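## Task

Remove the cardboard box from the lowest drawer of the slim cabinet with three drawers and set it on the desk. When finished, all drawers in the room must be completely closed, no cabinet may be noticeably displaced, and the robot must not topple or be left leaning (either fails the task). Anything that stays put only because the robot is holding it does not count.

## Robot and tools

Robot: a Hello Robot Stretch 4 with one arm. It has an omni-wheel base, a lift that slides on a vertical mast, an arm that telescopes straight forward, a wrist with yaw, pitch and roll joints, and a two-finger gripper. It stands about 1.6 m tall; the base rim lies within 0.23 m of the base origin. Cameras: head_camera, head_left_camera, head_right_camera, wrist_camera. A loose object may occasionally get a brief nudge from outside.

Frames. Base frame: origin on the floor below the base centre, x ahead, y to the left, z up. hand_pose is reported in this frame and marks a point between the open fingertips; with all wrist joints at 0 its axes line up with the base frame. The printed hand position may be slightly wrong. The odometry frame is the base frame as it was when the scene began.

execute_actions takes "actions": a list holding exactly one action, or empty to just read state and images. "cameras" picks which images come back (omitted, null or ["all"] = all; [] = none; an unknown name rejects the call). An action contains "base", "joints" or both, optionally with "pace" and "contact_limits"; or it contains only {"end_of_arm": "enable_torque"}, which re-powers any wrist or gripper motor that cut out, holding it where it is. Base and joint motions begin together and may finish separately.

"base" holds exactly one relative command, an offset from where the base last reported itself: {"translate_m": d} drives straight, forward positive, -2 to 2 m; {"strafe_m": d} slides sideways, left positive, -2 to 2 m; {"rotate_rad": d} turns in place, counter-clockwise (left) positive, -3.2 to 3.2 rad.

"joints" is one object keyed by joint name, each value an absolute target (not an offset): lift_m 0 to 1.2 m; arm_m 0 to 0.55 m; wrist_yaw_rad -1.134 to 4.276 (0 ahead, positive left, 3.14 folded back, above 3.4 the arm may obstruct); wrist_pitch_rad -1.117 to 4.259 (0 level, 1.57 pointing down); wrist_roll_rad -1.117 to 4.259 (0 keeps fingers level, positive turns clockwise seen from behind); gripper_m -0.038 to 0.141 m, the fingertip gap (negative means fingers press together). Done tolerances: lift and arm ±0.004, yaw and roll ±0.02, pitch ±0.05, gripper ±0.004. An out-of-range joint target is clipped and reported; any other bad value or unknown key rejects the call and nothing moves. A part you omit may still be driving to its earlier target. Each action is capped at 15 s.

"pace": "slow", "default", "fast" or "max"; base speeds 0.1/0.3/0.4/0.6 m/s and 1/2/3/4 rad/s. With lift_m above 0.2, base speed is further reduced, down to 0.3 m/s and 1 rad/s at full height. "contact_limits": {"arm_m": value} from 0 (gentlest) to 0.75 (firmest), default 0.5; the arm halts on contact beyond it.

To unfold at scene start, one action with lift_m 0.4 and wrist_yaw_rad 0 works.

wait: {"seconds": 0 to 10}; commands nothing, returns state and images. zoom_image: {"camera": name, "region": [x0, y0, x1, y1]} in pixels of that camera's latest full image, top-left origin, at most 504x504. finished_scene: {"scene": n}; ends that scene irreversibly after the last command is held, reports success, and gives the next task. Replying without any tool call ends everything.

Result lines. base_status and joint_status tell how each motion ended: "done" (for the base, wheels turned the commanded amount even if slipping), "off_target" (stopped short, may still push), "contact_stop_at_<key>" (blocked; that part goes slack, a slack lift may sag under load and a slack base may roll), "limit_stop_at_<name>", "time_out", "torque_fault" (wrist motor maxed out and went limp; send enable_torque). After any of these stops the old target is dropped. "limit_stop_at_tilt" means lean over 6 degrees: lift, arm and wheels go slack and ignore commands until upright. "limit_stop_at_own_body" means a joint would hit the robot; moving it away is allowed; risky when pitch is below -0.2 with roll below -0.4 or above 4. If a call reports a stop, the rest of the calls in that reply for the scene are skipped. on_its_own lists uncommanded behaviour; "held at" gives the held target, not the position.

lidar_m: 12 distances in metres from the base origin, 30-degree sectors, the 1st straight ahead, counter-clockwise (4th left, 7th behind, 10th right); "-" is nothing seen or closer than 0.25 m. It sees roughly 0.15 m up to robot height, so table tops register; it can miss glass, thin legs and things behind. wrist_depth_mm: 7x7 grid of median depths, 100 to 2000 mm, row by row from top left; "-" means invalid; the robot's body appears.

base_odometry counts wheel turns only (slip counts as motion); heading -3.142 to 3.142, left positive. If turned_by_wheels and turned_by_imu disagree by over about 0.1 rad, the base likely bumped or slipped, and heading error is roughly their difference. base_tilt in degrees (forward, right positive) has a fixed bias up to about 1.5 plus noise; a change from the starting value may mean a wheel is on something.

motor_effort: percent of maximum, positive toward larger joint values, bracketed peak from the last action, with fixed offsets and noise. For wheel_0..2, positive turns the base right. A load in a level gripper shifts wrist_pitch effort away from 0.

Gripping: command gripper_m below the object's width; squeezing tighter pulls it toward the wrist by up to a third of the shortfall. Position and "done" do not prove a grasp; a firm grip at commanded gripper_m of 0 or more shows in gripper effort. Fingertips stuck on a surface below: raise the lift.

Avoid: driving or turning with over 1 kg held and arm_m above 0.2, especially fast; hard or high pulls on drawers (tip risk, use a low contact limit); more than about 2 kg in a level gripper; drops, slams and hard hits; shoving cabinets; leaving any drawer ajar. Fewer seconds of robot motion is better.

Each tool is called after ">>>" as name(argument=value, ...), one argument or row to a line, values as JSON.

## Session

>>> execute_actions(
  actions=[],
)

Scene clock: 0.00 s.
base_odometry: x=+0.000 y=+0.000 heading=+0.000 (m, m, rad; odometry frame)
turned_by_wheels: +0.000 (rad since the last result)
turned_by_imu: +0.000 (rad since the last result)
base_tilt: forward=+0.7 right=+0.7 (deg)
lidar_m: 1.12 1.11 1.28 1.67 1.67 1.90 2.14 1.57 2.47 2.35 2.44 1.93
base_status: not commanded
joint_positions: lift_m=+0.190 arm_m=-0.001 wrist_yaw_rad=+3.096 wrist_pitch_rad=-0.004 wrist_roll_rad=+0.016 gripper_m=+0.057
joint_status: not commanded
motor_effort: lift_m=+17 arm_m=-1 wrist_yaw_rad=+0 wrist_pitch_rad=-6 wrist_roll_rad=-2 gripper_m=-6 wheel_0=+0 wheel_1=-1 wheel_2=+0 (%)
hand_pose: x=-0.1148 y=+0.1006 z=+0.3692 quat_wxyz=(+0.023, +0.002, +0.008, +1.000) (m; base frame)
wrist_depth_mm: - 141 - - - 1983 1618 / - 139 - - - - 1537 / - 128 226 - - - 1576 / 107 138 255 - - - 1618 / 135 1499 - - - - 1576 / 1464 1499 211 1537 213 1464 1366 / 1078 991 991 960 946 904 931
pictures: head_camera, head_left_camera, head_right_camera, wrist_camera
Images, in order (width x height): head_camera 420x560, head_left_camera 420x672, head_right_camera 420x672, wrist_camera 616x392.

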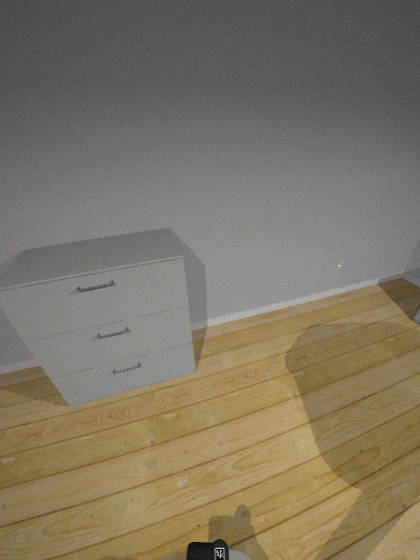

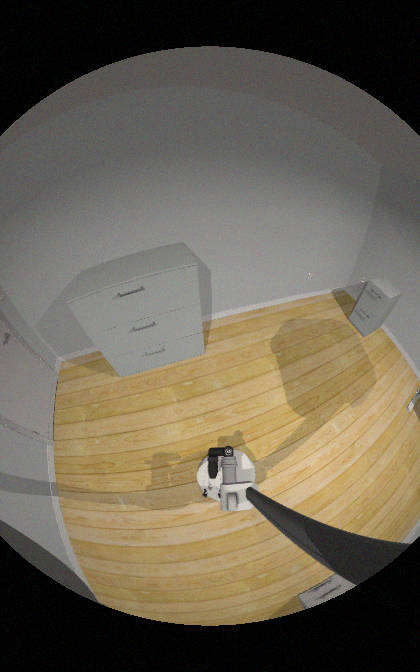

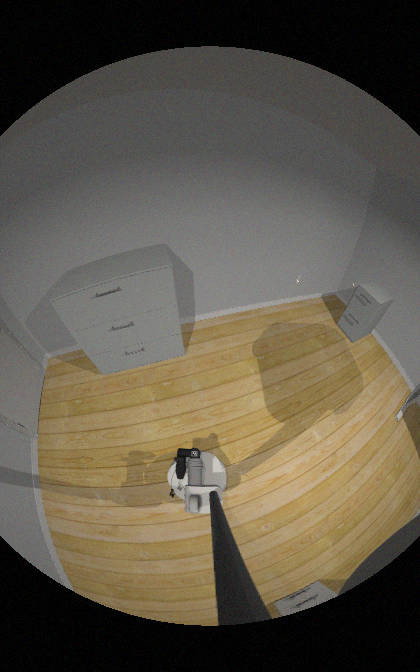

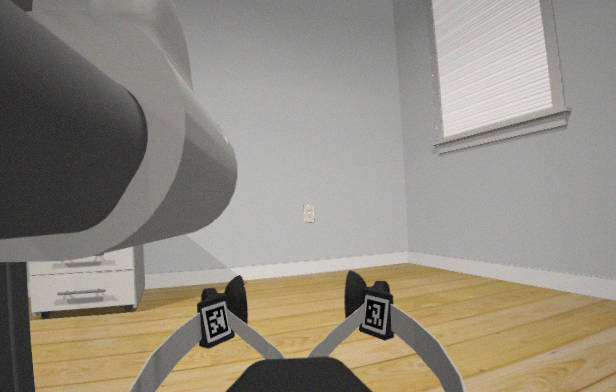

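>>> execute_actions(
  actions=[
    {"base":{"rotate_rad":-2.79},"joints":{"lift_m":0.4,"wrist_yaw_rad":0,"gripper_m":0.06,"wrist_roll_rad":0}},
  ],
)

Scene clock: 4.63 s.
base_odometry: x=+0.000 y=+0.000 heading=-2.790 (m, m, rad; odometry frame)
turned_by_wheels: -2.790 (rad since the last result)
turned_by_imu: -2.841 (rad since the last result)
base_tilt: forward=+0.7 right=+0.7 (deg)
lidar_m: 1.55 1.65 2.33 2.31 2.20 1.67 1.12 1.20 1.74 1.69 1.80 2.19
base_status: done
joint_positions: lift_m=+0.400 arm_m=-0.001 wrist_yaw_rad=+0.000 wrist_pitch_rad=-0.004 wrist_roll_rad=+0.000 gripper_m=+0.060
joint_status: all done
motor_effort: lift_m=+21(23) arm_m=-1(1) wrist_yaw_rad=-1(4) wrist_pitch_rad=-6(5) wrist_roll_rad=-2(3) gripper_m=-3(4) wheel_0=+1(6) wheel_1=+1(7) wheel_2=+0(4) (%)
hand_pose: x=+0.4579 y=-0.0874 z=+0.5791 quat_wxyz=(+1.000, +0.000, -0.002, +0.000) (m; base frame)
wrist_depth_mm: 1983 1983 1983 1983 1983 1983 1921 / - 1983 1983 1983 1921 1983 1921 / 1983 1983 1983 1921 1921 1983 1863 / 1983 1983 1983 1983 1983 1921 1921 / 1983 - 1366 1921 1921 1921 1863 / 1983 1921 217 1921 213 1921 1808 / 1499 1430 1336 1499 1397 1366 1397
pictures: head_camera, head_left_camera, head_right_camera, wrist_camera
Images, in order (width x height): head_camera 420x560, head_left_camera 420x672, head_right_camera 420x672, wrist_camera 616x392.

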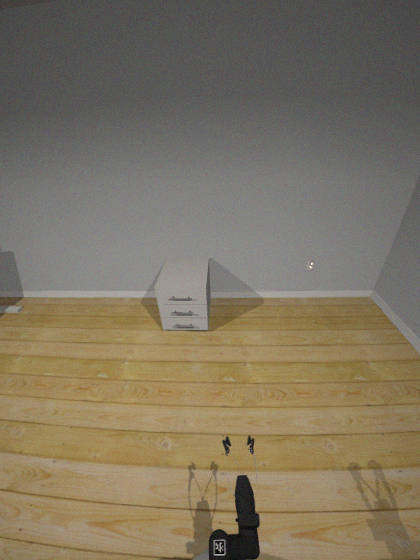

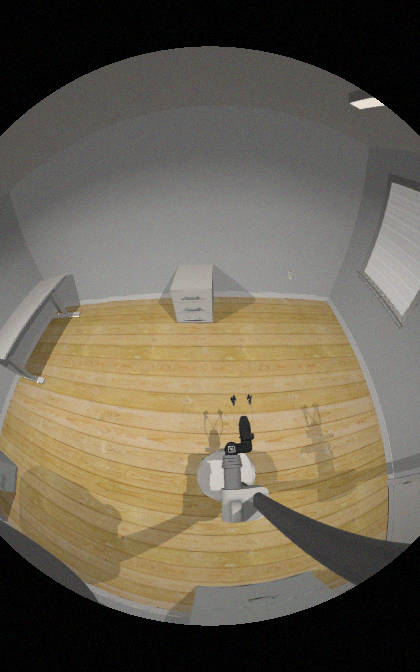

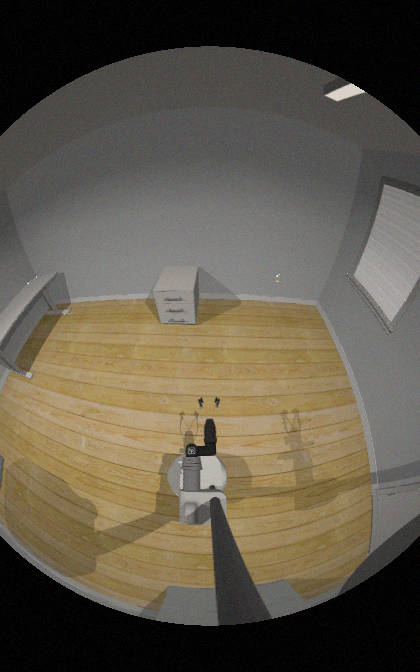

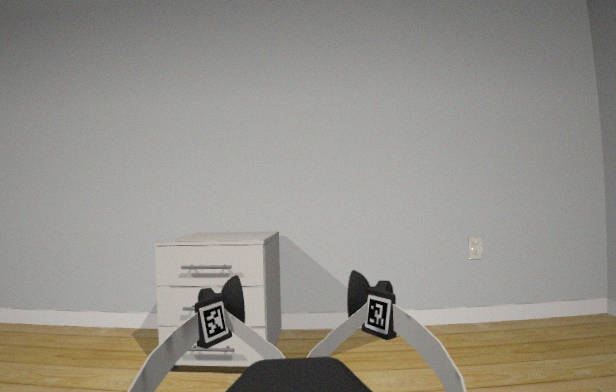

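>>> execute_actions(
  actions=[
    {"base":{"strafe_m":0.34},"joints":{"lift_m":0.086,"wrist_pitch_rad":0.5,"arm_m":0.3,"wrist_roll_rad":1.57},"pace":"fast"},
  ],
  cameras=[],
)

>>> execute_actions(
  actions=[
    {"base":{"translate_m":0.7},"joints":{"arm_m":0.37},"pace":"fast"},
  ],
  cameras=["wrist_camera","head_camera"],
)

Scene clock: 9.00 s.
base_odometry: x=+0.117 y=-0.319 heading=-2.790 (m, m, rad; odometry frame)
turned_by_wheels: +0.000 (rad since the last result)
turned_by_imu: +0.002 (rad since the last result)
base_tilt: forward=+0.7 right=+0.7 (deg)
lidar_m: 1.54 2.24 1.99 2.13 2.11 1.65 1.13 1.16 2.08 2.00 2.14 2.22
base_status: done
joint_positions: lift_m=+0.086 arm_m=+0.299 wrist_yaw_rad=+0.000 wrist_pitch_rad=+0.502 wrist_roll_rad=+1.570 gripper_m=+0.060
joint_status: all done
motor_effort: lift_m=+14(18) arm_m=+5(6) wrist_yaw_rad=-1(2) wrist_pitch_rad=-3(4) wrist_roll_rad=-1(3) gripper_m=-6(5) wheel_0=+0(12) wheel_1=-2(11) wheel_2=+1(2) (%)
hand_pose: x=+0.7230 y=-0.0873 z=+0.1258 quat_wxyz=(+0.685, +0.685, +0.176, -0.175) (m; base frame)
wrist_depth_mm: 1308 1397 759 445 315 242 - / 1308 1464 759 449 319 243 206 / 1308 1430 750 445 319 245 207 / 866 976 750 449 319 244 207 / 878 960 750 449 319 245 208 / 904 1025 212 445 214 244 206 / 1336 1464 699 382 317 234 -
pictures: none
No camera images: the call's "cameras" was empty. Leave "cameras" out to get every camera's image.

Scene clock: 12.10 s.
base_odometry: x=-0.540 y=-0.561 heading=-2.790 (m, m, rad; odometry frame)
turned_by_wheels: +0.000 (rad since the last result)
turned_by_imu: -0.002 (rad since the last result)
base_tilt: forward=+0.7 right=+0.7 (deg)
lidar_m: 0.87 1.52 1.90 1.88 2.38 2.36 1.83 1.87 2.11 2.03 1.99 0.91
base_status: done
joint_positions: lift_m=+0.086 arm_m=+0.369 wrist_yaw_rad=+0.000 wrist_pitch_rad=+0.502 wrist_roll_rad=+1.570 gripper_m=+0.060
joint_status: all done
motor_effort: lift_m=+14(14) arm_m=+5(7) wrist_yaw_rad=-1(1) wrist_pitch_rad=-2(2) wrist_roll_rad=-2(1) gripper_m=-2(5) wheel_0=+0(7) wheel_1=-1(7) wheel_2=+0(13) (%)
hand_pose: x=+0.7930 y=-0.0874 z=+0.1257 quat_wxyz=(+0.685, +0.685, +0.176, -0.175) (m; base frame)
wrist_depth_mm: 236 268 627 445 317 242 - / 236 263 298 343 317 242 207 / 237 264 300 345 320 244 208 / 238 264 297 345 319 245 207 / 239 265 296 347 317 245 207 / 239 265 212 345 213 244 206 / 237 255 291 332 317 233 -
pictures: head_camera, wrist_camera
Images, in order (width x height): head_camera 420x560, wrist_camera 616x392.

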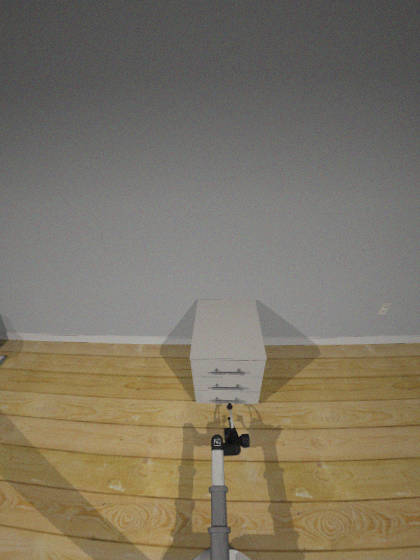

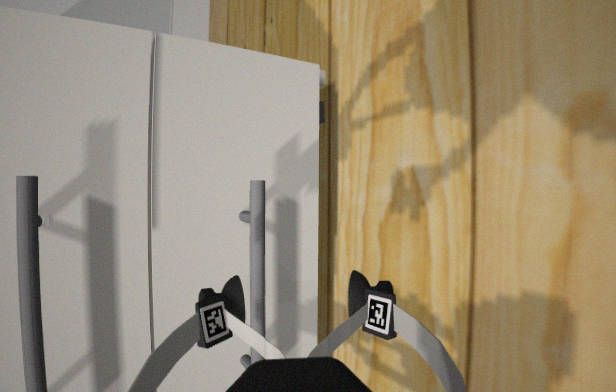

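>>> execute_actions(
  actions=[
    {"joints":{"arm_m":0.435},"contact_limits":{"arm_m":0.15}},
  ],
  cameras=["wrist_camera"],
)

>>> execute_actions(
  actions=[
    {"joints":{"gripper_m":-0.02}},
  ],
  cameras=["wrist_camera"],
)

>>> execute_actions(
  actions=[
    {"joints":{"arm_m":0.15},"pace":"slow"},
  ],
  cameras=["wrist_camera","head_camera"],
)

Scene clock: 17.03 s.
base_odometry: x=-0.540 y=-0.561 heading=-2.790 (m, m, rad; odometry frame)
turned_by_wheels: +0.000 (rad since the last result)
turned_by_imu: +0.000 (rad since the last result)
base_tilt: forward=+0.7 right=+0.7 (deg)
lidar_m: 0.84 1.49 1.94 1.87 2.37 2.37 1.81 1.91 2.13 2.05 1.98 0.92
base_status: not commanded
joint_positions: lift_m=+0.086 arm_m=+0.434 wrist_yaw_rad=-0.001 wrist_pitch_rad=+0.501 wrist_roll_rad=+1.570 gripper_m=+0.060
joint_status: all done
motor_effort: lift_m=+14(14) arm_m=+7(6) wrist_yaw_rad=+3(3) wrist_pitch_rad=-4(4) wrist_roll_rad=-1(1) gripper_m=-5(4) wheel_0=+0(0) wheel_1=-1(1) wheel_2=-1(1) (%)
contact_limits: arm_m 0.15
hand_pose: x=+0.8576 y=-0.0877 z=+0.1258 quat_wxyz=(+0.685, +0.685, +0.175, -0.176) (m; base frame)
wrist_depth_mm: 183 204 233 274 312 242 - / 184 206 234 268 306 244 208 / 186 206 235 271 307 245 208 / 186 206 235 258 306 245 208 / 186 207 235 260 306 245 208 / 186 207 216 259 213 243 208 / 186 200 229 228 304 235 -
pictures: wrist_camera
Images, in order (width x height): wrist_camera 616x392.

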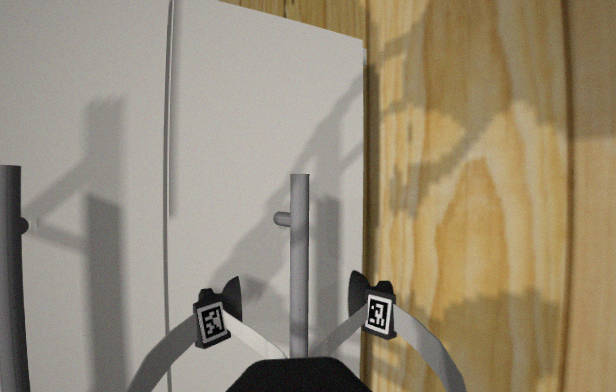

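Scene clock: 18.57 s.
base_odometry: x=-0.540 y=-0.561 heading=-2.790 (m, m, rad; odometry frame)
turned_by_wheels: +0.000 (rad since the last result)
turned_by_imu: +0.000 (rad since the last result)
base_tilt: forward=+0.7 right=+0.7 (deg)
lidar_m: 0.86 1.50 1.94 1.88 2.40 2.36 1.83 1.92 2.11 2.04 1.99 0.90
base_status: not commanded
joint_positions: lift_m=+0.086 arm_m=+0.434 wrist_yaw_rad=+0.000 wrist_pitch_rad=+0.503 wrist_roll_rad=+1.571 gripper_m=-0.019
joint_status: all done
motor_effort: lift_m=+15(15) arm_m=+3(7) wrist_yaw_rad=-2(3) wrist_pitch_rad=-8(6) wrist_roll_rad=-3(3) gripper_m=-24(21) wheel_0=+0(0) wheel_1=-1(1) wheel_2=+0(1) (%)
hand_pose: x=+0.8580 y=-0.0873 z=+0.1253 quat_wxyz=(+0.685, +0.685, +0.176, -0.176) (m; base frame)
wrist_depth_mm: 183 204 229 265 307 240 - / 185 204 229 264 301 242 205 / 185 206 229 265 303 242 206 / 186 206 230 255 301 243 206 / 186 206 231 266 303 242 206 / 185 207 219 204 290 241 206 / 186 197 223 224 293 224 -
pictures: wrist_camera
Images, in order (width x height): wrist_camera 616x392.

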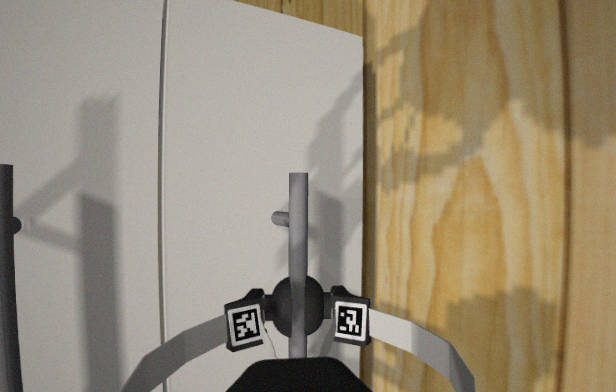

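Scene clock: 22.70 s.
base_odometry: x=-0.540 y=-0.561 heading=-2.789 (m, m, rad; odometry frame)
turned_by_wheels: +0.001 (rad since the last result)
turned_by_imu: +0.002 (rad since the last result)
base_tilt: forward=+0.7 right=+0.7 (deg)
lidar_m: 0.59 1.52 1.92 1.87 2.37 2.36 1.83 1.90 2.13 2.04 1.97 0.61
base_status: not commanded
joint_positions: lift_m=+0.086 arm_m=+0.151 wrist_yaw_rad=+0.013 wrist_pitch_rad=+0.504 wrist_roll_rad=+1.571 gripper_m=-0.019
joint_status: all done
on_its_own: wrist_yaw_rad is at rest, and its effort (-36) is outside its rest range (-13 to +13)
motor_effort: lift_m=+15(15) arm_m=-5(7) wrist_yaw_rad=-36(36) wrist_pitch_rad=-8(9) wrist_roll_rad=-3(4) gripper_m=-22(24) wheel_0=+8(8) wheel_1=+1(1) wheel_2=+6(6) (%)
hand_pose: x=+0.5756 y=-0.0843 z=+0.1252 quat_wxyz=(+0.686, +0.684, +0.180, -0.172) (m; base frame)
wrist_depth_mm: 854 931 224 259 303 239 - / 421 904 226 260 300 241 207 / 413 449 227 263 303 243 206 / 407 452 229 253 303 242 206 / 407 452 229 255 303 242 206 / 410 455 220 206 290 241 206 / 418 445 221 224 294 225 -
pictures: head_camera, wrist_camera
Images, in order (width x height): head_camera 420x560, wrist_camera 616x392.

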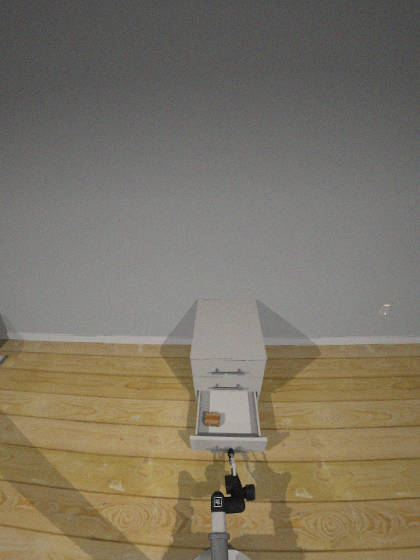

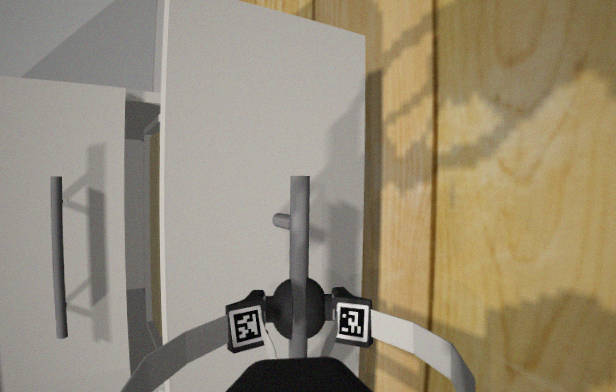

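>>> execute_actions(
  actions=[
    {"joints":{"gripper_m":0.05}},
  ],
  cameras=[],
)

>>> execute_actions(
  actions=[
    {"joints":{"arm_m":0.09}},
  ],
  cameras=[],
)

>>> execute_actions(
  actions=[
    {"base":{"rotate_rad":0.04},"joints":{"lift_m":0.4,"wrist_roll_rad":0,"wrist_pitch_rad":1.57,"gripper_m":0.11}},
  ],
  cameras=[],
)

>>> execute_actions(
  actions=[
    {"base":{"strafe_m":0.07},"joints":{"arm_m":0.46}},
  ],
  cameras=["wrist_camera","head_camera"],
)

Scene clock: 27.57 s.
base_odometry: x=-0.540 y=-0.561 heading=-2.790 (m, m, rad; odometry frame)
turned_by_wheels: -0.001 (rad since the last result)
turned_by_imu: -0.001 (rad since the last result)
base_tilt: forward=+0.7 right=+0.7 (deg)
lidar_m: 0.58 1.51 1.93 1.87 2.37 2.35 1.84 1.91 2.13 2.03 1.99 0.62
base_status: not commanded
joint_positions: lift_m=+0.086 arm_m=+0.151 wrist_yaw_rad=+0.000 wrist_pitch_rad=+0.502 wrist_roll_rad=+1.570 gripper_m=+0.050
joint_status: all done
motor_effort: lift_m=+15(15) arm_m=-5(6) wrist_yaw_rad=-1(36) wrist_pitch_rad=-5(9) wrist_roll_rad=-3(3) gripper_m=-5(24) wheel_0=+2(8) wheel_1=+0(1) wheel_2=+0(6) (%)
hand_pose: x=+0.5746 y=-0.0873 z=+0.1256 quat_wxyz=(+0.685, +0.685, +0.176, -0.176) (m; base frame)
wrist_depth_mm: 866 960 233 399 317 242 - / 866 931 234 270 306 244 208 / 413 452 236 271 306 244 208 / 407 455 236 272 306 245 208 / 410 455 236 271 306 245 208 / 410 455 210 262 211 244 207 / 415 445 233 156 310 235 -
pictures: none
No camera images: the call's "cameras" was empty. Leave "cameras" out to get every camera's image.

Scene clock: 28.63 s.
base_odometry: x=-0.540 y=-0.561 heading=-2.790 (m, m, rad; odometry frame)
turned_by_wheels: +0.000 (rad since the last result)
turned_by_imu: +0.000 (rad since the last result)
base_tilt: forward=+0.7 right=+0.7 (deg)
lidar_m: 0.57 1.52 1.93 1.89 2.36 2.37 1.84 1.91 2.14 2.05 1.98 0.64
base_status: not commanded
joint_positions: lift_m=+0.086 arm_m=+0.091 wrist_yaw_rad=+0.000 wrist_pitch_rad=+0.502 wrist_roll_rad=+1.570 gripper_m=+0.050
joint_status: all done
motor_effort: lift_m=+15(15) arm_m=-5(5) wrist_yaw_rad=+0(1) wrist_pitch_rad=-5(7) wrist_roll_rad=-2(2) gripper_m=-4(6) wheel_0=+2(2) wheel_1=+0(0) wheel_2=+0(0) (%)
hand_pose: x=+0.5147 y=-0.0874 z=+0.1256 quat_wxyz=(+0.685, +0.685, +0.176, -0.176) (m; base frame)
wrist_depth_mm: 904 1008 768 449 317 243 - / 917 976 296 347 319 244 207 / 466 500 297 342 319 244 208 / 459 496 291 342 319 246 208 / 459 500 293 342 319 245 208 / 459 496 211 334 211 244 208 / 466 496 289 156 317 234 -
pictures: none
No camera images: the call's "cameras" was empty. Leave "cameras" out to get every camera's image.

Scene clock: 30.97 s.
base_odometry: x=-0.540 y=-0.561 heading=-2.750 (m, m, rad; odometry frame)
turned_by_wheels: +0.040 (rad since the last result)
turned_by_imu: +0.041 (rad since the last result)
base_tilt: forward=+0.7 right=+0.7 (deg)
lidar_m: 0.59 1.54 1.94 1.86 2.40 2.34 1.82 1.95 2.11 2.05 1.91 0.64
base_status: done
joint_positions: lift_m=+0.400 arm_m=+0.091 wrist_yaw_rad=+0.000 wrist_pitch_rad=+1.570 wrist_roll_rad=+0.000 gripper_m=+0.110
joint_status: all done
motor_effort: lift_m=+22(23) arm_m=-4(5) wrist_yaw_rad=+0(1) wrist_pitch_rad=+1(6) wrist_roll_rad=-2(7) gripper_m=-3(6) wheel_0=+0(3) wheel_1=+0(3) wheel_2=+0(1) (%)
hand_pose: x=+0.2620 y=-0.0874 z=+0.2894 quat_wxyz=(+0.707, +0.000, +0.707, +0.000) (m; base frame)
wrist_depth_mm: 517 517 525 525 530 535 539 / 512 517 517 521 530 530 535 / 512 512 517 521 525 530 539 / 508 512 512 517 521 530 530 / 504 508 512 517 517 521 530 / 500 504 359 512 206 521 521 / 500 301 297 145 517 521 525
pictures: none
No camera images: the call's "cameras" was empty. Leave "cameras" out to get every camera's image.

Scene clock: 33.17 s.
base_odometry: x=-0.513 y=-0.625 heading=-2.750 (m, m, rad; odometry frame)
turned_by_wheels: +0.000 (rad since the last result)
turned_by_imu: +0.000 (rad since the last result)
base_tilt: forward=+0.7 right=+0.7 (deg)
lidar_m: 0.58 1.55 1.85 1.80 2.33 2.33 1.83 1.94 2.19 2.08 1.91 0.61
base_status: done
joint_positions: lift_m=+0.400 arm_m=+0.459 wrist_yaw_rad=+0.000 wrist_pitch_rad=+1.570 wrist_roll_rad=+0.000 gripper_m=+0.110
joint_status: all done
motor_effort: lift_m=+22(22) arm_m=+5(5) wrist_yaw_rad=+0(1) wrist_pitch_rad=+1(1) wrist_roll_rad=-2(2) gripper_m=-1(1) wheel_0=+2(6) wheel_1=-2(7) wheel_2=+0(2) (%)
hand_pose: x=+0.6303 y=-0.0874 z=+0.2894 quat_wxyz=(+0.707, +0.000, +0.707, +0.000) (m; base frame)
wrist_depth_mm: 512 521 462 462 466 466 539 / 508 517 459 459 462 462 539 / 508 508 442 404 459 466 539 / 508 512 449 452 455 462 525 / 504 508 375 452 455 436 530 / 500 500 317 512 206 517 525 / 500 500 508 144 517 517 521
pictures: head_camera, wrist_camera
Images, in order (width x height): head_camera 420x560, wrist_camera 616x392.

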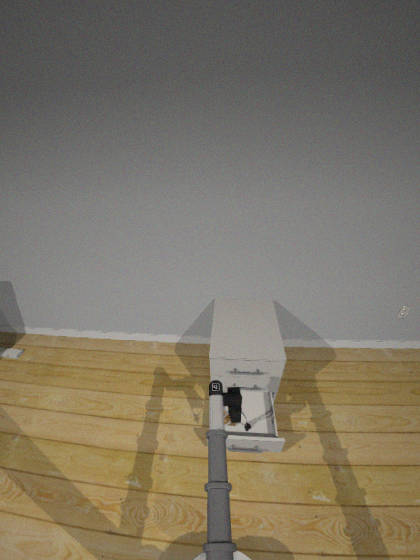

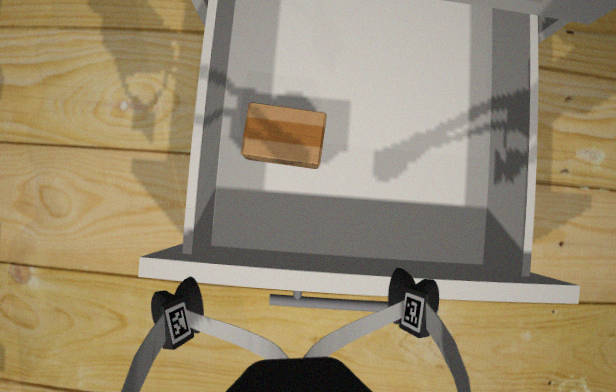

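>>> execute_actions(
  actions=[
    {"base":{"strafe_m":0.02},"joints":{"wrist_roll_rad":1.71,"arm_m":0.55,"gripper_m":0.1}},
  ],
  cameras=[],
)

>>> execute_actions(
  actions=[
    {"base":{"translate_m":0.04},"joints":{"lift_m":0.36}},
  ],
  cameras=["wrist_camera","head_camera"],
)

Scene clock: 39.87 s.
base_odometry: x=-0.506 y=-0.644 heading=-2.750 (m, m, rad; odometry frame)
turned_by_wheels: +0.000 (rad since the last result)
turned_by_imu: +0.000 (rad since the last result)
base_tilt: forward=+0.7 right=+0.7 (deg)
lidar_m: 0.60 1.53 1.82 1.77 2.30 2.34 1.83 1.91 2.21 2.14 1.93 0.61
base_status: done
joint_positions: lift_m=+0.400 arm_m=+0.548 wrist_yaw_rad=+0.000 wrist_pitch_rad=+1.570 wrist_roll_rad=+1.710 gripper_m=+0.100
joint_status: all done
joint sent to its limit — the command would take arm_m past its upper limit, so that joint was sent only as far as its limit.
motor_effort: lift_m=+22(22) arm_m=+5(6) wrist_yaw_rad=+0(0) wrist_pitch_rad=+1(0) wrist_roll_rad=-1(4) gripper_m=-3(3) wheel_0=+1(6) wheel_1=+0(6) wheel_2=+0(2) (%)
hand_pose: x=+0.7187 y=-0.0874 z=+0.2894 quat_wxyz=(+0.464, +0.534, +0.464, -0.533) (m; base frame)
wrist_depth_mm: 260 394 415 427 535 535 544 / 238 452 455 462 530 539 539 / 252 449 455 455 415 535 535 / 250 442 449 459 399 530 535 / 237 445 402 452 394 530 530 / 241 442 397 449 200 521 525 / 249 355 384 151 439 521 521
pictures: none
No camera images: the call's "cameras" was empty. Leave "cameras" out to get every camera's image.

Scene clock: 40.93 s.
base_odometry: x=-0.543 y=-0.659 heading=-2.750 (m, m, rad; odometry frame)
turned_by_wheels: +0.000 (rad since the last result)
turned_by_imu: +0.000 (rad since the last result)
base_tilt: forward=+0.7 right=+0.7 (deg)
lidar_m: 0.53 1.52 1.82 1.76 2.30 2.39 1.87 1.96 2.21 2.12 1.84 0.57
base_status: done
joint_positions: lift_m=+0.360 arm_m=+0.548 wrist_yaw_rad=+0.000 wrist_pitch_rad=+1.570 wrist_roll_rad=+1.710 gripper_m=+0.100
joint_status: all done
motor_effort: lift_m=+14(20) arm_m=+5(5) wrist_yaw_rad=-1(1) wrist_pitch_rad=+2(1) wrist_roll_rad=+0(0) gripper_m=-2(3) wheel_0=+0(5) wheel_1=+0(6) wheel_2=+0(10) (%)
hand_pose: x=+0.7187 y=-0.0874 z=+0.2500 quat_wxyz=(+0.464, +0.534, +0.464, -0.533) (m; base frame)
wrist_depth_mm: 198 387 418 421 382 496 504 / 209 413 418 418 394 500 500 / 208 407 415 418 410 492 496 / 206 407 413 415 418 488 488 / 193 402 407 362 415 484 488 / 198 399 359 413 199 484 484 / 194 251 340 151 347 477 484
pictures: head_camera, wrist_camera
Images, in order (width x height): head_camera 420x560, wrist_camera 616x392.

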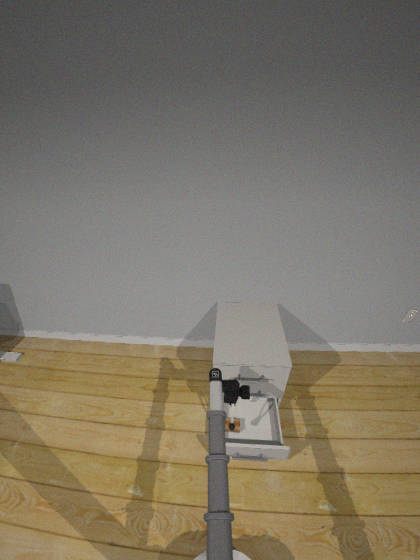

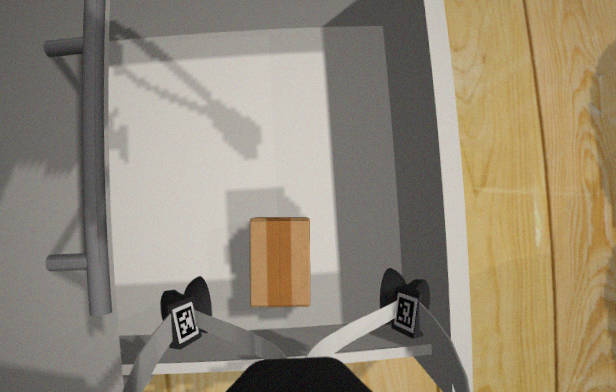

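>>> execute_actions(
  actions=[
    {"base":{"translate_m":0.015},"joints":{"lift_m":0.28,"gripper_m":0.09}},
  ],
  cameras=["wrist_camera","head_left_camera"],
)

>>> zoom_image(
  camera="head_left_camera",
  region=[180,320,320,460],
)

Scene clock: 49.27 s.
base_odometry: x=-0.556 y=-0.665 heading=-2.750 (m, m, rad; odometry frame)
turned_by_wheels: +0.000 (rad since the last result)
turned_by_imu: +0.000 (rad since the last result)
base_tilt: forward=+0.7 right=+0.7 (deg)
lidar_m: 0.54 1.50 1.83 1.78 2.33 2.39 1.91 1.99 2.20 2.14 1.83 0.55
base_status: done
joint_positions: lift_m=+0.280 arm_m=+0.548 wrist_yaw_rad=+0.000 wrist_pitch_rad=+1.570 wrist_roll_rad=+1.710 gripper_m=+0.090
joint_status: all done
motor_effort: lift_m=+14(14) arm_m=+5(4) wrist_yaw_rad=+0(0) wrist_pitch_rad=+2(1) wrist_roll_rad=-1(1) gripper_m=-3(3) wheel_0=+1(3) wheel_1=+2(3) wheel_2=+0(9) (%)
hand_pose: x=+0.7187 y=-0.0874 z=+0.1700 quat_wxyz=(+0.464, +0.534, +0.464, -0.533) (m; base frame)
wrist_depth_mm: 187 334 336 342 343 235 418 / 187 332 334 340 342 241 415 / 187 329 332 336 338 248 413 / 184 327 329 336 340 252 410 / 181 329 329 282 338 256 307 / 177 322 217 282 208 258 306 / 174 303 309 151 291 234 206
pictures: head_left_camera, wrist_camera
Images, in order (width x height): head_left_camera 420x672, wrist_camera 616x392.

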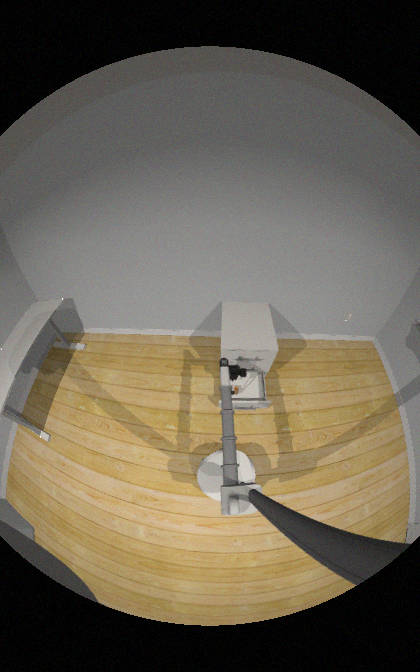

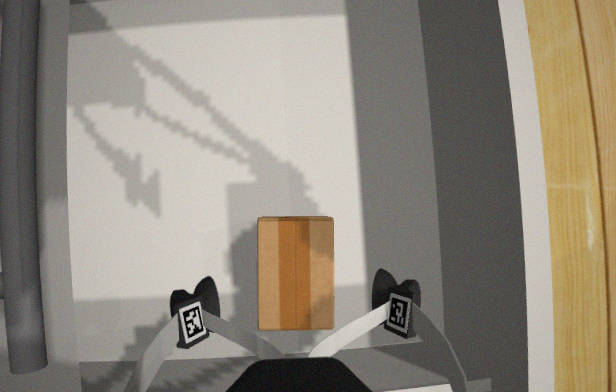

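Region (180, 320, 320, 460) of head_left_camera's 420x672 image, scaled by 3.600, with more detail than that image has.

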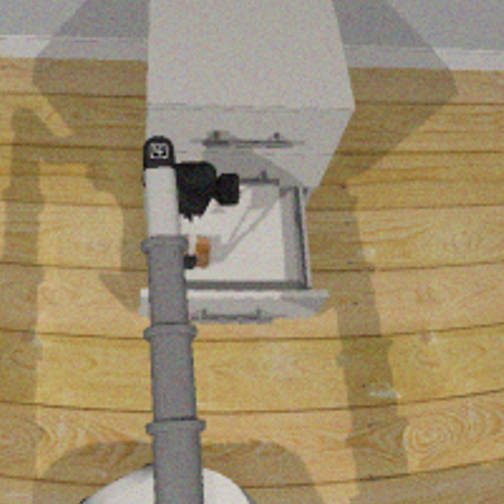

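>>> execute_actions(
  actions=[
    {"joints":{"lift_m":0.205},"pace":"slow"},
  ],
  cameras=["wrist_camera"],
)

>>> execute_actions(
  actions=[
    {"joints":{"gripper_m":0.02}},
  ],
  cameras=["wrist_camera"],
)

>>> execute_actions(
  actions=[
    {"joints":{"lift_m":0.36}},
  ],
  cameras=["wrist_camera"],
)

Scene clock: 54.57 s.
base_odometry: x=-0.556 y=-0.665 heading=-2.750 (m, m, rad; odometry frame)
turned_by_wheels: +0.000 (rad since the last result)
turned_by_imu: +0.000 (rad since the last result)
base_tilt: forward=+0.7 right=+0.7 (deg)
lidar_m: 0.53 1.48 1.84 1.77 2.34 2.38 1.89 1.97 2.22 2.16 1.86 0.52
base_status: not commanded
joint_positions: lift_m=+0.205 arm_m=+0.548 wrist_yaw_rad=+0.000 wrist_pitch_rad=+1.570 wrist_roll_rad=+1.710 gripper_m=+0.090
joint_status: all done
motor_effort: lift_m=+13(12) arm_m=+5(5) wrist_yaw_rad=-1(0) wrist_pitch_rad=+0(4) wrist_roll_rad=-1(1) gripper_m=-3(3) wheel_0=+1(1) wheel_1=+2(2) wheel_2=+0(0) (%)
hand_pose: x=+0.7187 y=-0.0874 z=+0.0951 quat_wxyz=(+0.464, +0.534, +0.464, -0.533) (m; base frame)
wrist_depth_mm: 256 258 262 264 267 235 - / 254 256 259 263 265 241 183 / 253 254 257 260 264 247 188 / 251 253 256 258 263 253 190 / 249 252 253 207 260 256 193 / 248 251 205 206 208 258 194 / 247 248 251 151 257 234 -
pictures: wrist_camera
Images, in order (width x height): wrist_camera 616x392.

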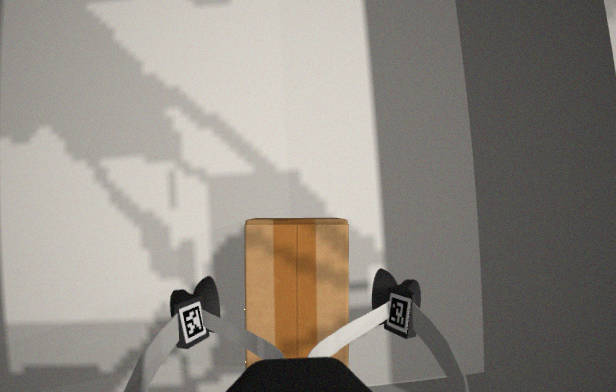

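Scene clock: 56.07 s.
base_odometry: x=-0.556 y=-0.665 heading=-2.750 (m, m, rad; odometry frame)
turned_by_wheels: +0.000 (rad since the last result)
turned_by_imu: +0.000 (rad since the last result)
base_tilt: forward=+0.7 right=+0.6 (deg)
lidar_m: 0.51 1.48 1.83 1.78 2.34 2.40 1.89 1.99 2.21 2.14 1.84 0.55
base_status: not commanded
joint_positions: lift_m=+0.205 arm_m=+0.548 wrist_yaw_rad=+0.000 wrist_pitch_rad=+1.570 wrist_roll_rad=+1.710 gripper_m=+0.021
joint_status: all done
motor_effort: lift_m=+14(13) arm_m=+5(5) wrist_yaw_rad=-1(1) wrist_pitch_rad=+0(3) wrist_roll_rad=-1(1) gripper_m=-29(23) wheel_0=+1(1) wheel_1=+2(2) wheel_2=+0(0) (%)
hand_pose: x=+0.7187 y=-0.0874 z=+0.0951 quat_wxyz=(+0.464, +0.534, +0.464, -0.533) (m; base frame)
wrist_depth_mm: 255 258 260 264 267 235 - / 254 256 260 262 265 240 183 / 252 255 257 260 263 247 187 / 252 253 255 258 262 252 191 / 249 253 253 195 259 256 193 / 248 251 193 193 190 258 193 / 245 248 249 193 257 224 -
pictures: wrist_camera
Images, in order (width x height): wrist_camera 616x392.

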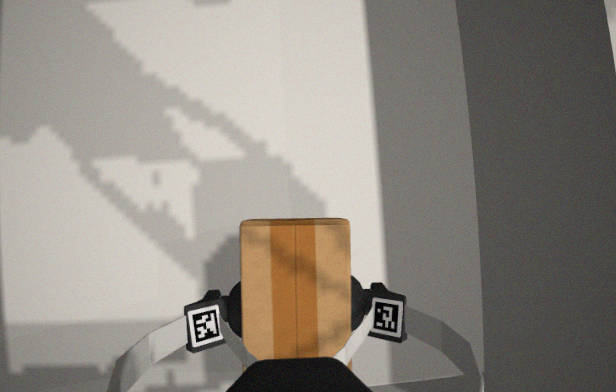

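Scene clock: 57.80 s.
base_odometry: x=-0.556 y=-0.665 heading=-2.750 (m, m, rad; odometry frame)
turned_by_wheels: +0.000 (rad since the last result)
turned_by_imu: +0.000 (rad since the last result)
base_tilt: forward=+0.7 right=+0.7 (deg)
lidar_m: 0.56 1.50 1.81 1.77 2.32 2.39 1.91 1.99 2.21 2.15 1.85 0.52
base_status: not commanded
joint_positions: lift_m=+0.360 arm_m=+0.548 wrist_yaw_rad=+0.000 wrist_pitch_rad=+1.570 wrist_roll_rad=+1.710 gripper_m=+0.021
joint_status: all done
motor_effort: lift_m=+22(24) arm_m=+5(5) wrist_yaw_rad=-1(0) wrist_pitch_rad=+1(1) wrist_roll_rad=-1(1) gripper_m=-25(26) wheel_0=+1(1) wheel_1=+2(2) wheel_2=+0(1) (%)
hand_pose: x=+0.7187 y=-0.0874 z=+0.2494 quat_wxyz=(+0.464, +0.534, +0.464, -0.533) (m; base frame)
wrist_depth_mm: 187 375 418 421 404 496 504 / 187 413 418 418 424 496 496 / 186 410 413 415 421 492 500 / 185 404 410 413 418 488 496 / 181 237 410 195 415 325 488 / 177 232 193 193 190 327 488 / 173 208 319 192 407 319 484
pictures: wrist_camera
Images, in order (width x height): wrist_camera 616x392.

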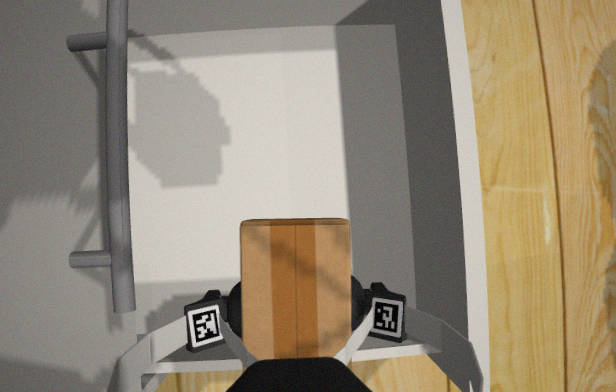

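>>> execute_actions(
  actions=[
    {"joints":{"arm_m":0.0,"lift_m":0.42}},
  ],
  cameras=[],
)

>>> execute_actions(
  actions=[
    {"base":{"rotate_rad":1.47},"joints":{"lift_m":0.6,"wrist_roll_rad":0}},
  ],
  cameras=["head_camera","head_left_camera"],
)

Scene clock: 62.87 s.
base_odometry: x=-0.556 y=-0.665 heading=-2.750 (m, m, rad; odometry frame)
turned_by_wheels: +0.000 (rad since the last result)
turned_by_imu: +0.000 (rad since the last result)
base_tilt: forward=+0.7 right=+0.6 (deg)
lidar_m: 0.54 1.49 1.82 1.78 2.33 2.40 1.89 2.00 2.21 2.15 1.83 0.52
base_status: not commanded
joint_positions: lift_m=+0.420 arm_m=+0.001 wrist_yaw_rad=+0.000 wrist_pitch_rad=+1.570 wrist_roll_rad=+1.710 gripper_m=+0.021
joint_status: all done
motor_effort: lift_m=+22(24) arm_m=-5(6) wrist_yaw_rad=+0(1) wrist_pitch_rad=-2(2) wrist_roll_rad=-3(1) gripper_m=-23(25) wheel_0=+1(1) wheel_1=+2(2) wheel_2=-1(1) (%)
hand_pose: x=+0.1719 y=-0.0874 z=+0.3094 quat_wxyz=(+0.464, +0.534, +0.464, -0.533) (m; base frame)
wrist_depth_mm: 530 539 544 544 559 564 569 / 530 539 539 549 554 564 564 / 525 530 539 544 549 340 559 / 525 530 535 535 325 330 332 / 525 525 530 195 322 327 329 / 517 521 193 193 190 325 327 / 517 512 521 193 320 322 325
pictures: none
No camera images: the call's "cameras" was empty. Leave "cameras" out to get every camera's image.

Scene clock: 64.87 s.
base_odometry: x=-0.556 y=-0.665 heading=-1.280 (m, m, rad; odometry frame)
turned_by_wheels: +1.470 (rad since the last result)
turned_by_imu: +1.497 (rad since the last result)
base_tilt: forward=+0.7 right=+0.7 (deg)
lidar_m: 1.77 2.34 2.47 1.88 1.93 2.26 2.14 2.03 0.56 0.55 1.45 1.84
base_status: done
joint_positions: lift_m=+0.600 arm_m=+0.001 wrist_yaw_rad=+0.000 wrist_pitch_rad=+1.570 wrist_roll_rad=+0.000 gripper_m=+0.021
joint_status: all done
motor_effort: lift_m=+22(23) arm_m=-5(5) wrist_yaw_rad=+0(0) wrist_pitch_rad=+1(2) wrist_roll_rad=-3(7) gripper_m=-26(27) wheel_0=-1(6) wheel_1=-1(6) wheel_2=+2(9) (%)
hand_pose: x=+0.1720 y=-0.0874 z=+0.4894 quat_wxyz=(+0.707, +0.000, +0.707, +0.000) (m; base frame)
wrist_depth_mm: 707 723 723 732 750 741 750 / 715 715 732 732 741 741 759 / 707 723 715 723 732 750 741 / 707 707 723 723 732 732 741 / 707 707 496 195 723 723 732 / 699 496 193 194 190 723 634 / 691 488 488 192 715 723 615
pictures: head_camera, head_left_camera
Images, in order (width x height): head_camera 420x560, head_left_camera 420x672.

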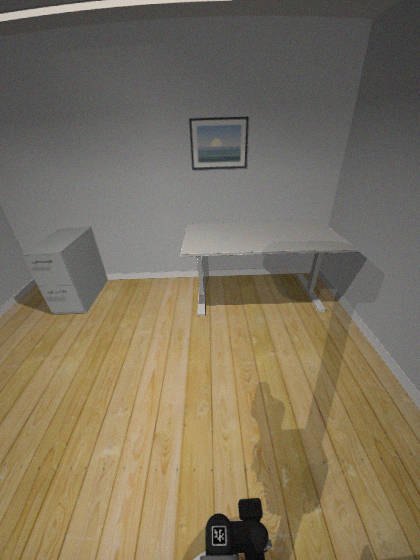

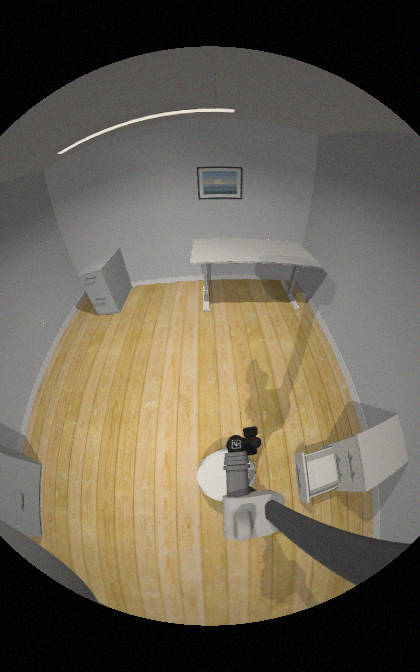

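>>> execute_actions(
  actions=[
    {"base":{"translate_m":1.2},"joints":{"lift_m":0.97},"pace":"fast"},
  ],
  cameras=[],
)

>>> execute_actions(
  actions=[
    {"joints":{"arm_m":0.54}},
  ],
  cameras=["wrist_camera","head_left_camera"],
)

Scene clock: 71.50 s.
base_odometry: x=-0.212 y=-1.814 heading=-1.280 (m, m, rad; odometry frame)
turned_by_wheels: +0.000 (rad since the last result)
turned_by_imu: -0.003 (rad since the last result)
base_tilt: forward=+0.7 right=+0.7 (deg)
lidar_m: 0.56 0.60 1.55 2.37 2.41 2.62 3.38 1.27 1.44 1.37 0.83 0.61
base_status: done
joint_positions: lift_m=+0.970 arm_m=+0.001 wrist_yaw_rad=+0.000 wrist_pitch_rad=+1.570 wrist_roll_rad=+0.000 gripper_m=+0.021
joint_status: all done
motor_effort: lift_m=+22(23) arm_m=-5(5) wrist_yaw_rad=+0(0) wrist_pitch_rad=+0(2) wrist_roll_rad=-3(2) gripper_m=-25(26) wheel_0=-1(6) wheel_1=-1(7) wheel_2=+0(12) (%)
hand_pose: x=+0.1719 y=-0.0874 z=+0.8594 quat_wxyz=(+0.707, +0.000, +0.707, +0.000) (m; base frame)
wrist_depth_mm: 1098 1098 1118 1138 1118 1138 1160 / 1098 1098 1060 1138 1138 1118 1118 / 1078 1098 1098 1118 1118 1118 1118 / 1078 1078 1078 1118 1098 1118 1118 / 1078 1078 878 195 1118 1118 1118 / 1078 1098 193 194 190 1098 1138 / 1042 1078 866 192 1098 1118 1118
pictures: none
No camera images: the call's "cameras" was empty. Leave "cameras" out to get every camera's image.

Scene clock: 74.13 s.
base_odometry: x=-0.212 y=-1.814 heading=-1.280 (m, m, rad; odometry frame)
turned_by_wheels: +0.000 (rad since the last result)
turned_by_imu: +0.000 (rad since the last result)
base_tilt: forward=+0.7 right=+0.7 (deg)
lidar_m: 0.57 0.61 1.53 2.36 2.41 2.64 3.42 1.29 1.44 1.37 0.84 0.61
base_status: not commanded
joint_positions: lift_m=+0.970 arm_m=+0.539 wrist_yaw_rad=+0.000 wrist_pitch_rad=+1.570 wrist_roll_rad=+0.000 gripper_m=+0.021
joint_status: all done
motor_effort: lift_m=+22(22) arm_m=+5(4) wrist_yaw_rad=+0(1) wrist_pitch_rad=+1(1) wrist_roll_rad=-1(2) gripper_m=-25(26) wheel_0=-1(1) wheel_1=-2(2) wheel_2=+0(0) (%)
hand_pose: x=+0.7103 y=-0.0874 z=+0.8594 quat_wxyz=(+0.707, +0.000, +0.707, +0.000) (m; base frame)
wrist_depth_mm: 362 364 366 370 373 377 377 / 359 362 366 368 373 375 377 / 359 359 364 366 370 375 377 / 359 357 364 366 370 373 375 / 355 355 359 195 368 370 373 / 353 355 194 194 190 368 370 / 351 351 355 192 364 364 370
pictures: head_left_camera, wrist_camera
Images, in order (width x height): head_left_camera 420x672, wrist_camera 616x392.

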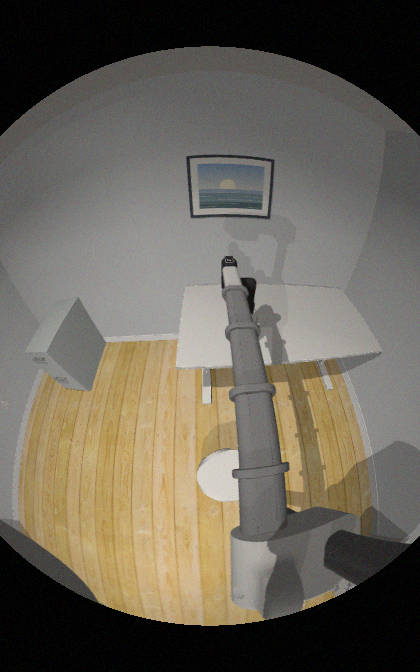

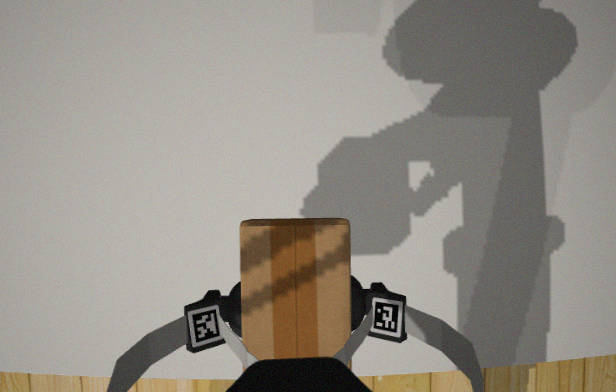

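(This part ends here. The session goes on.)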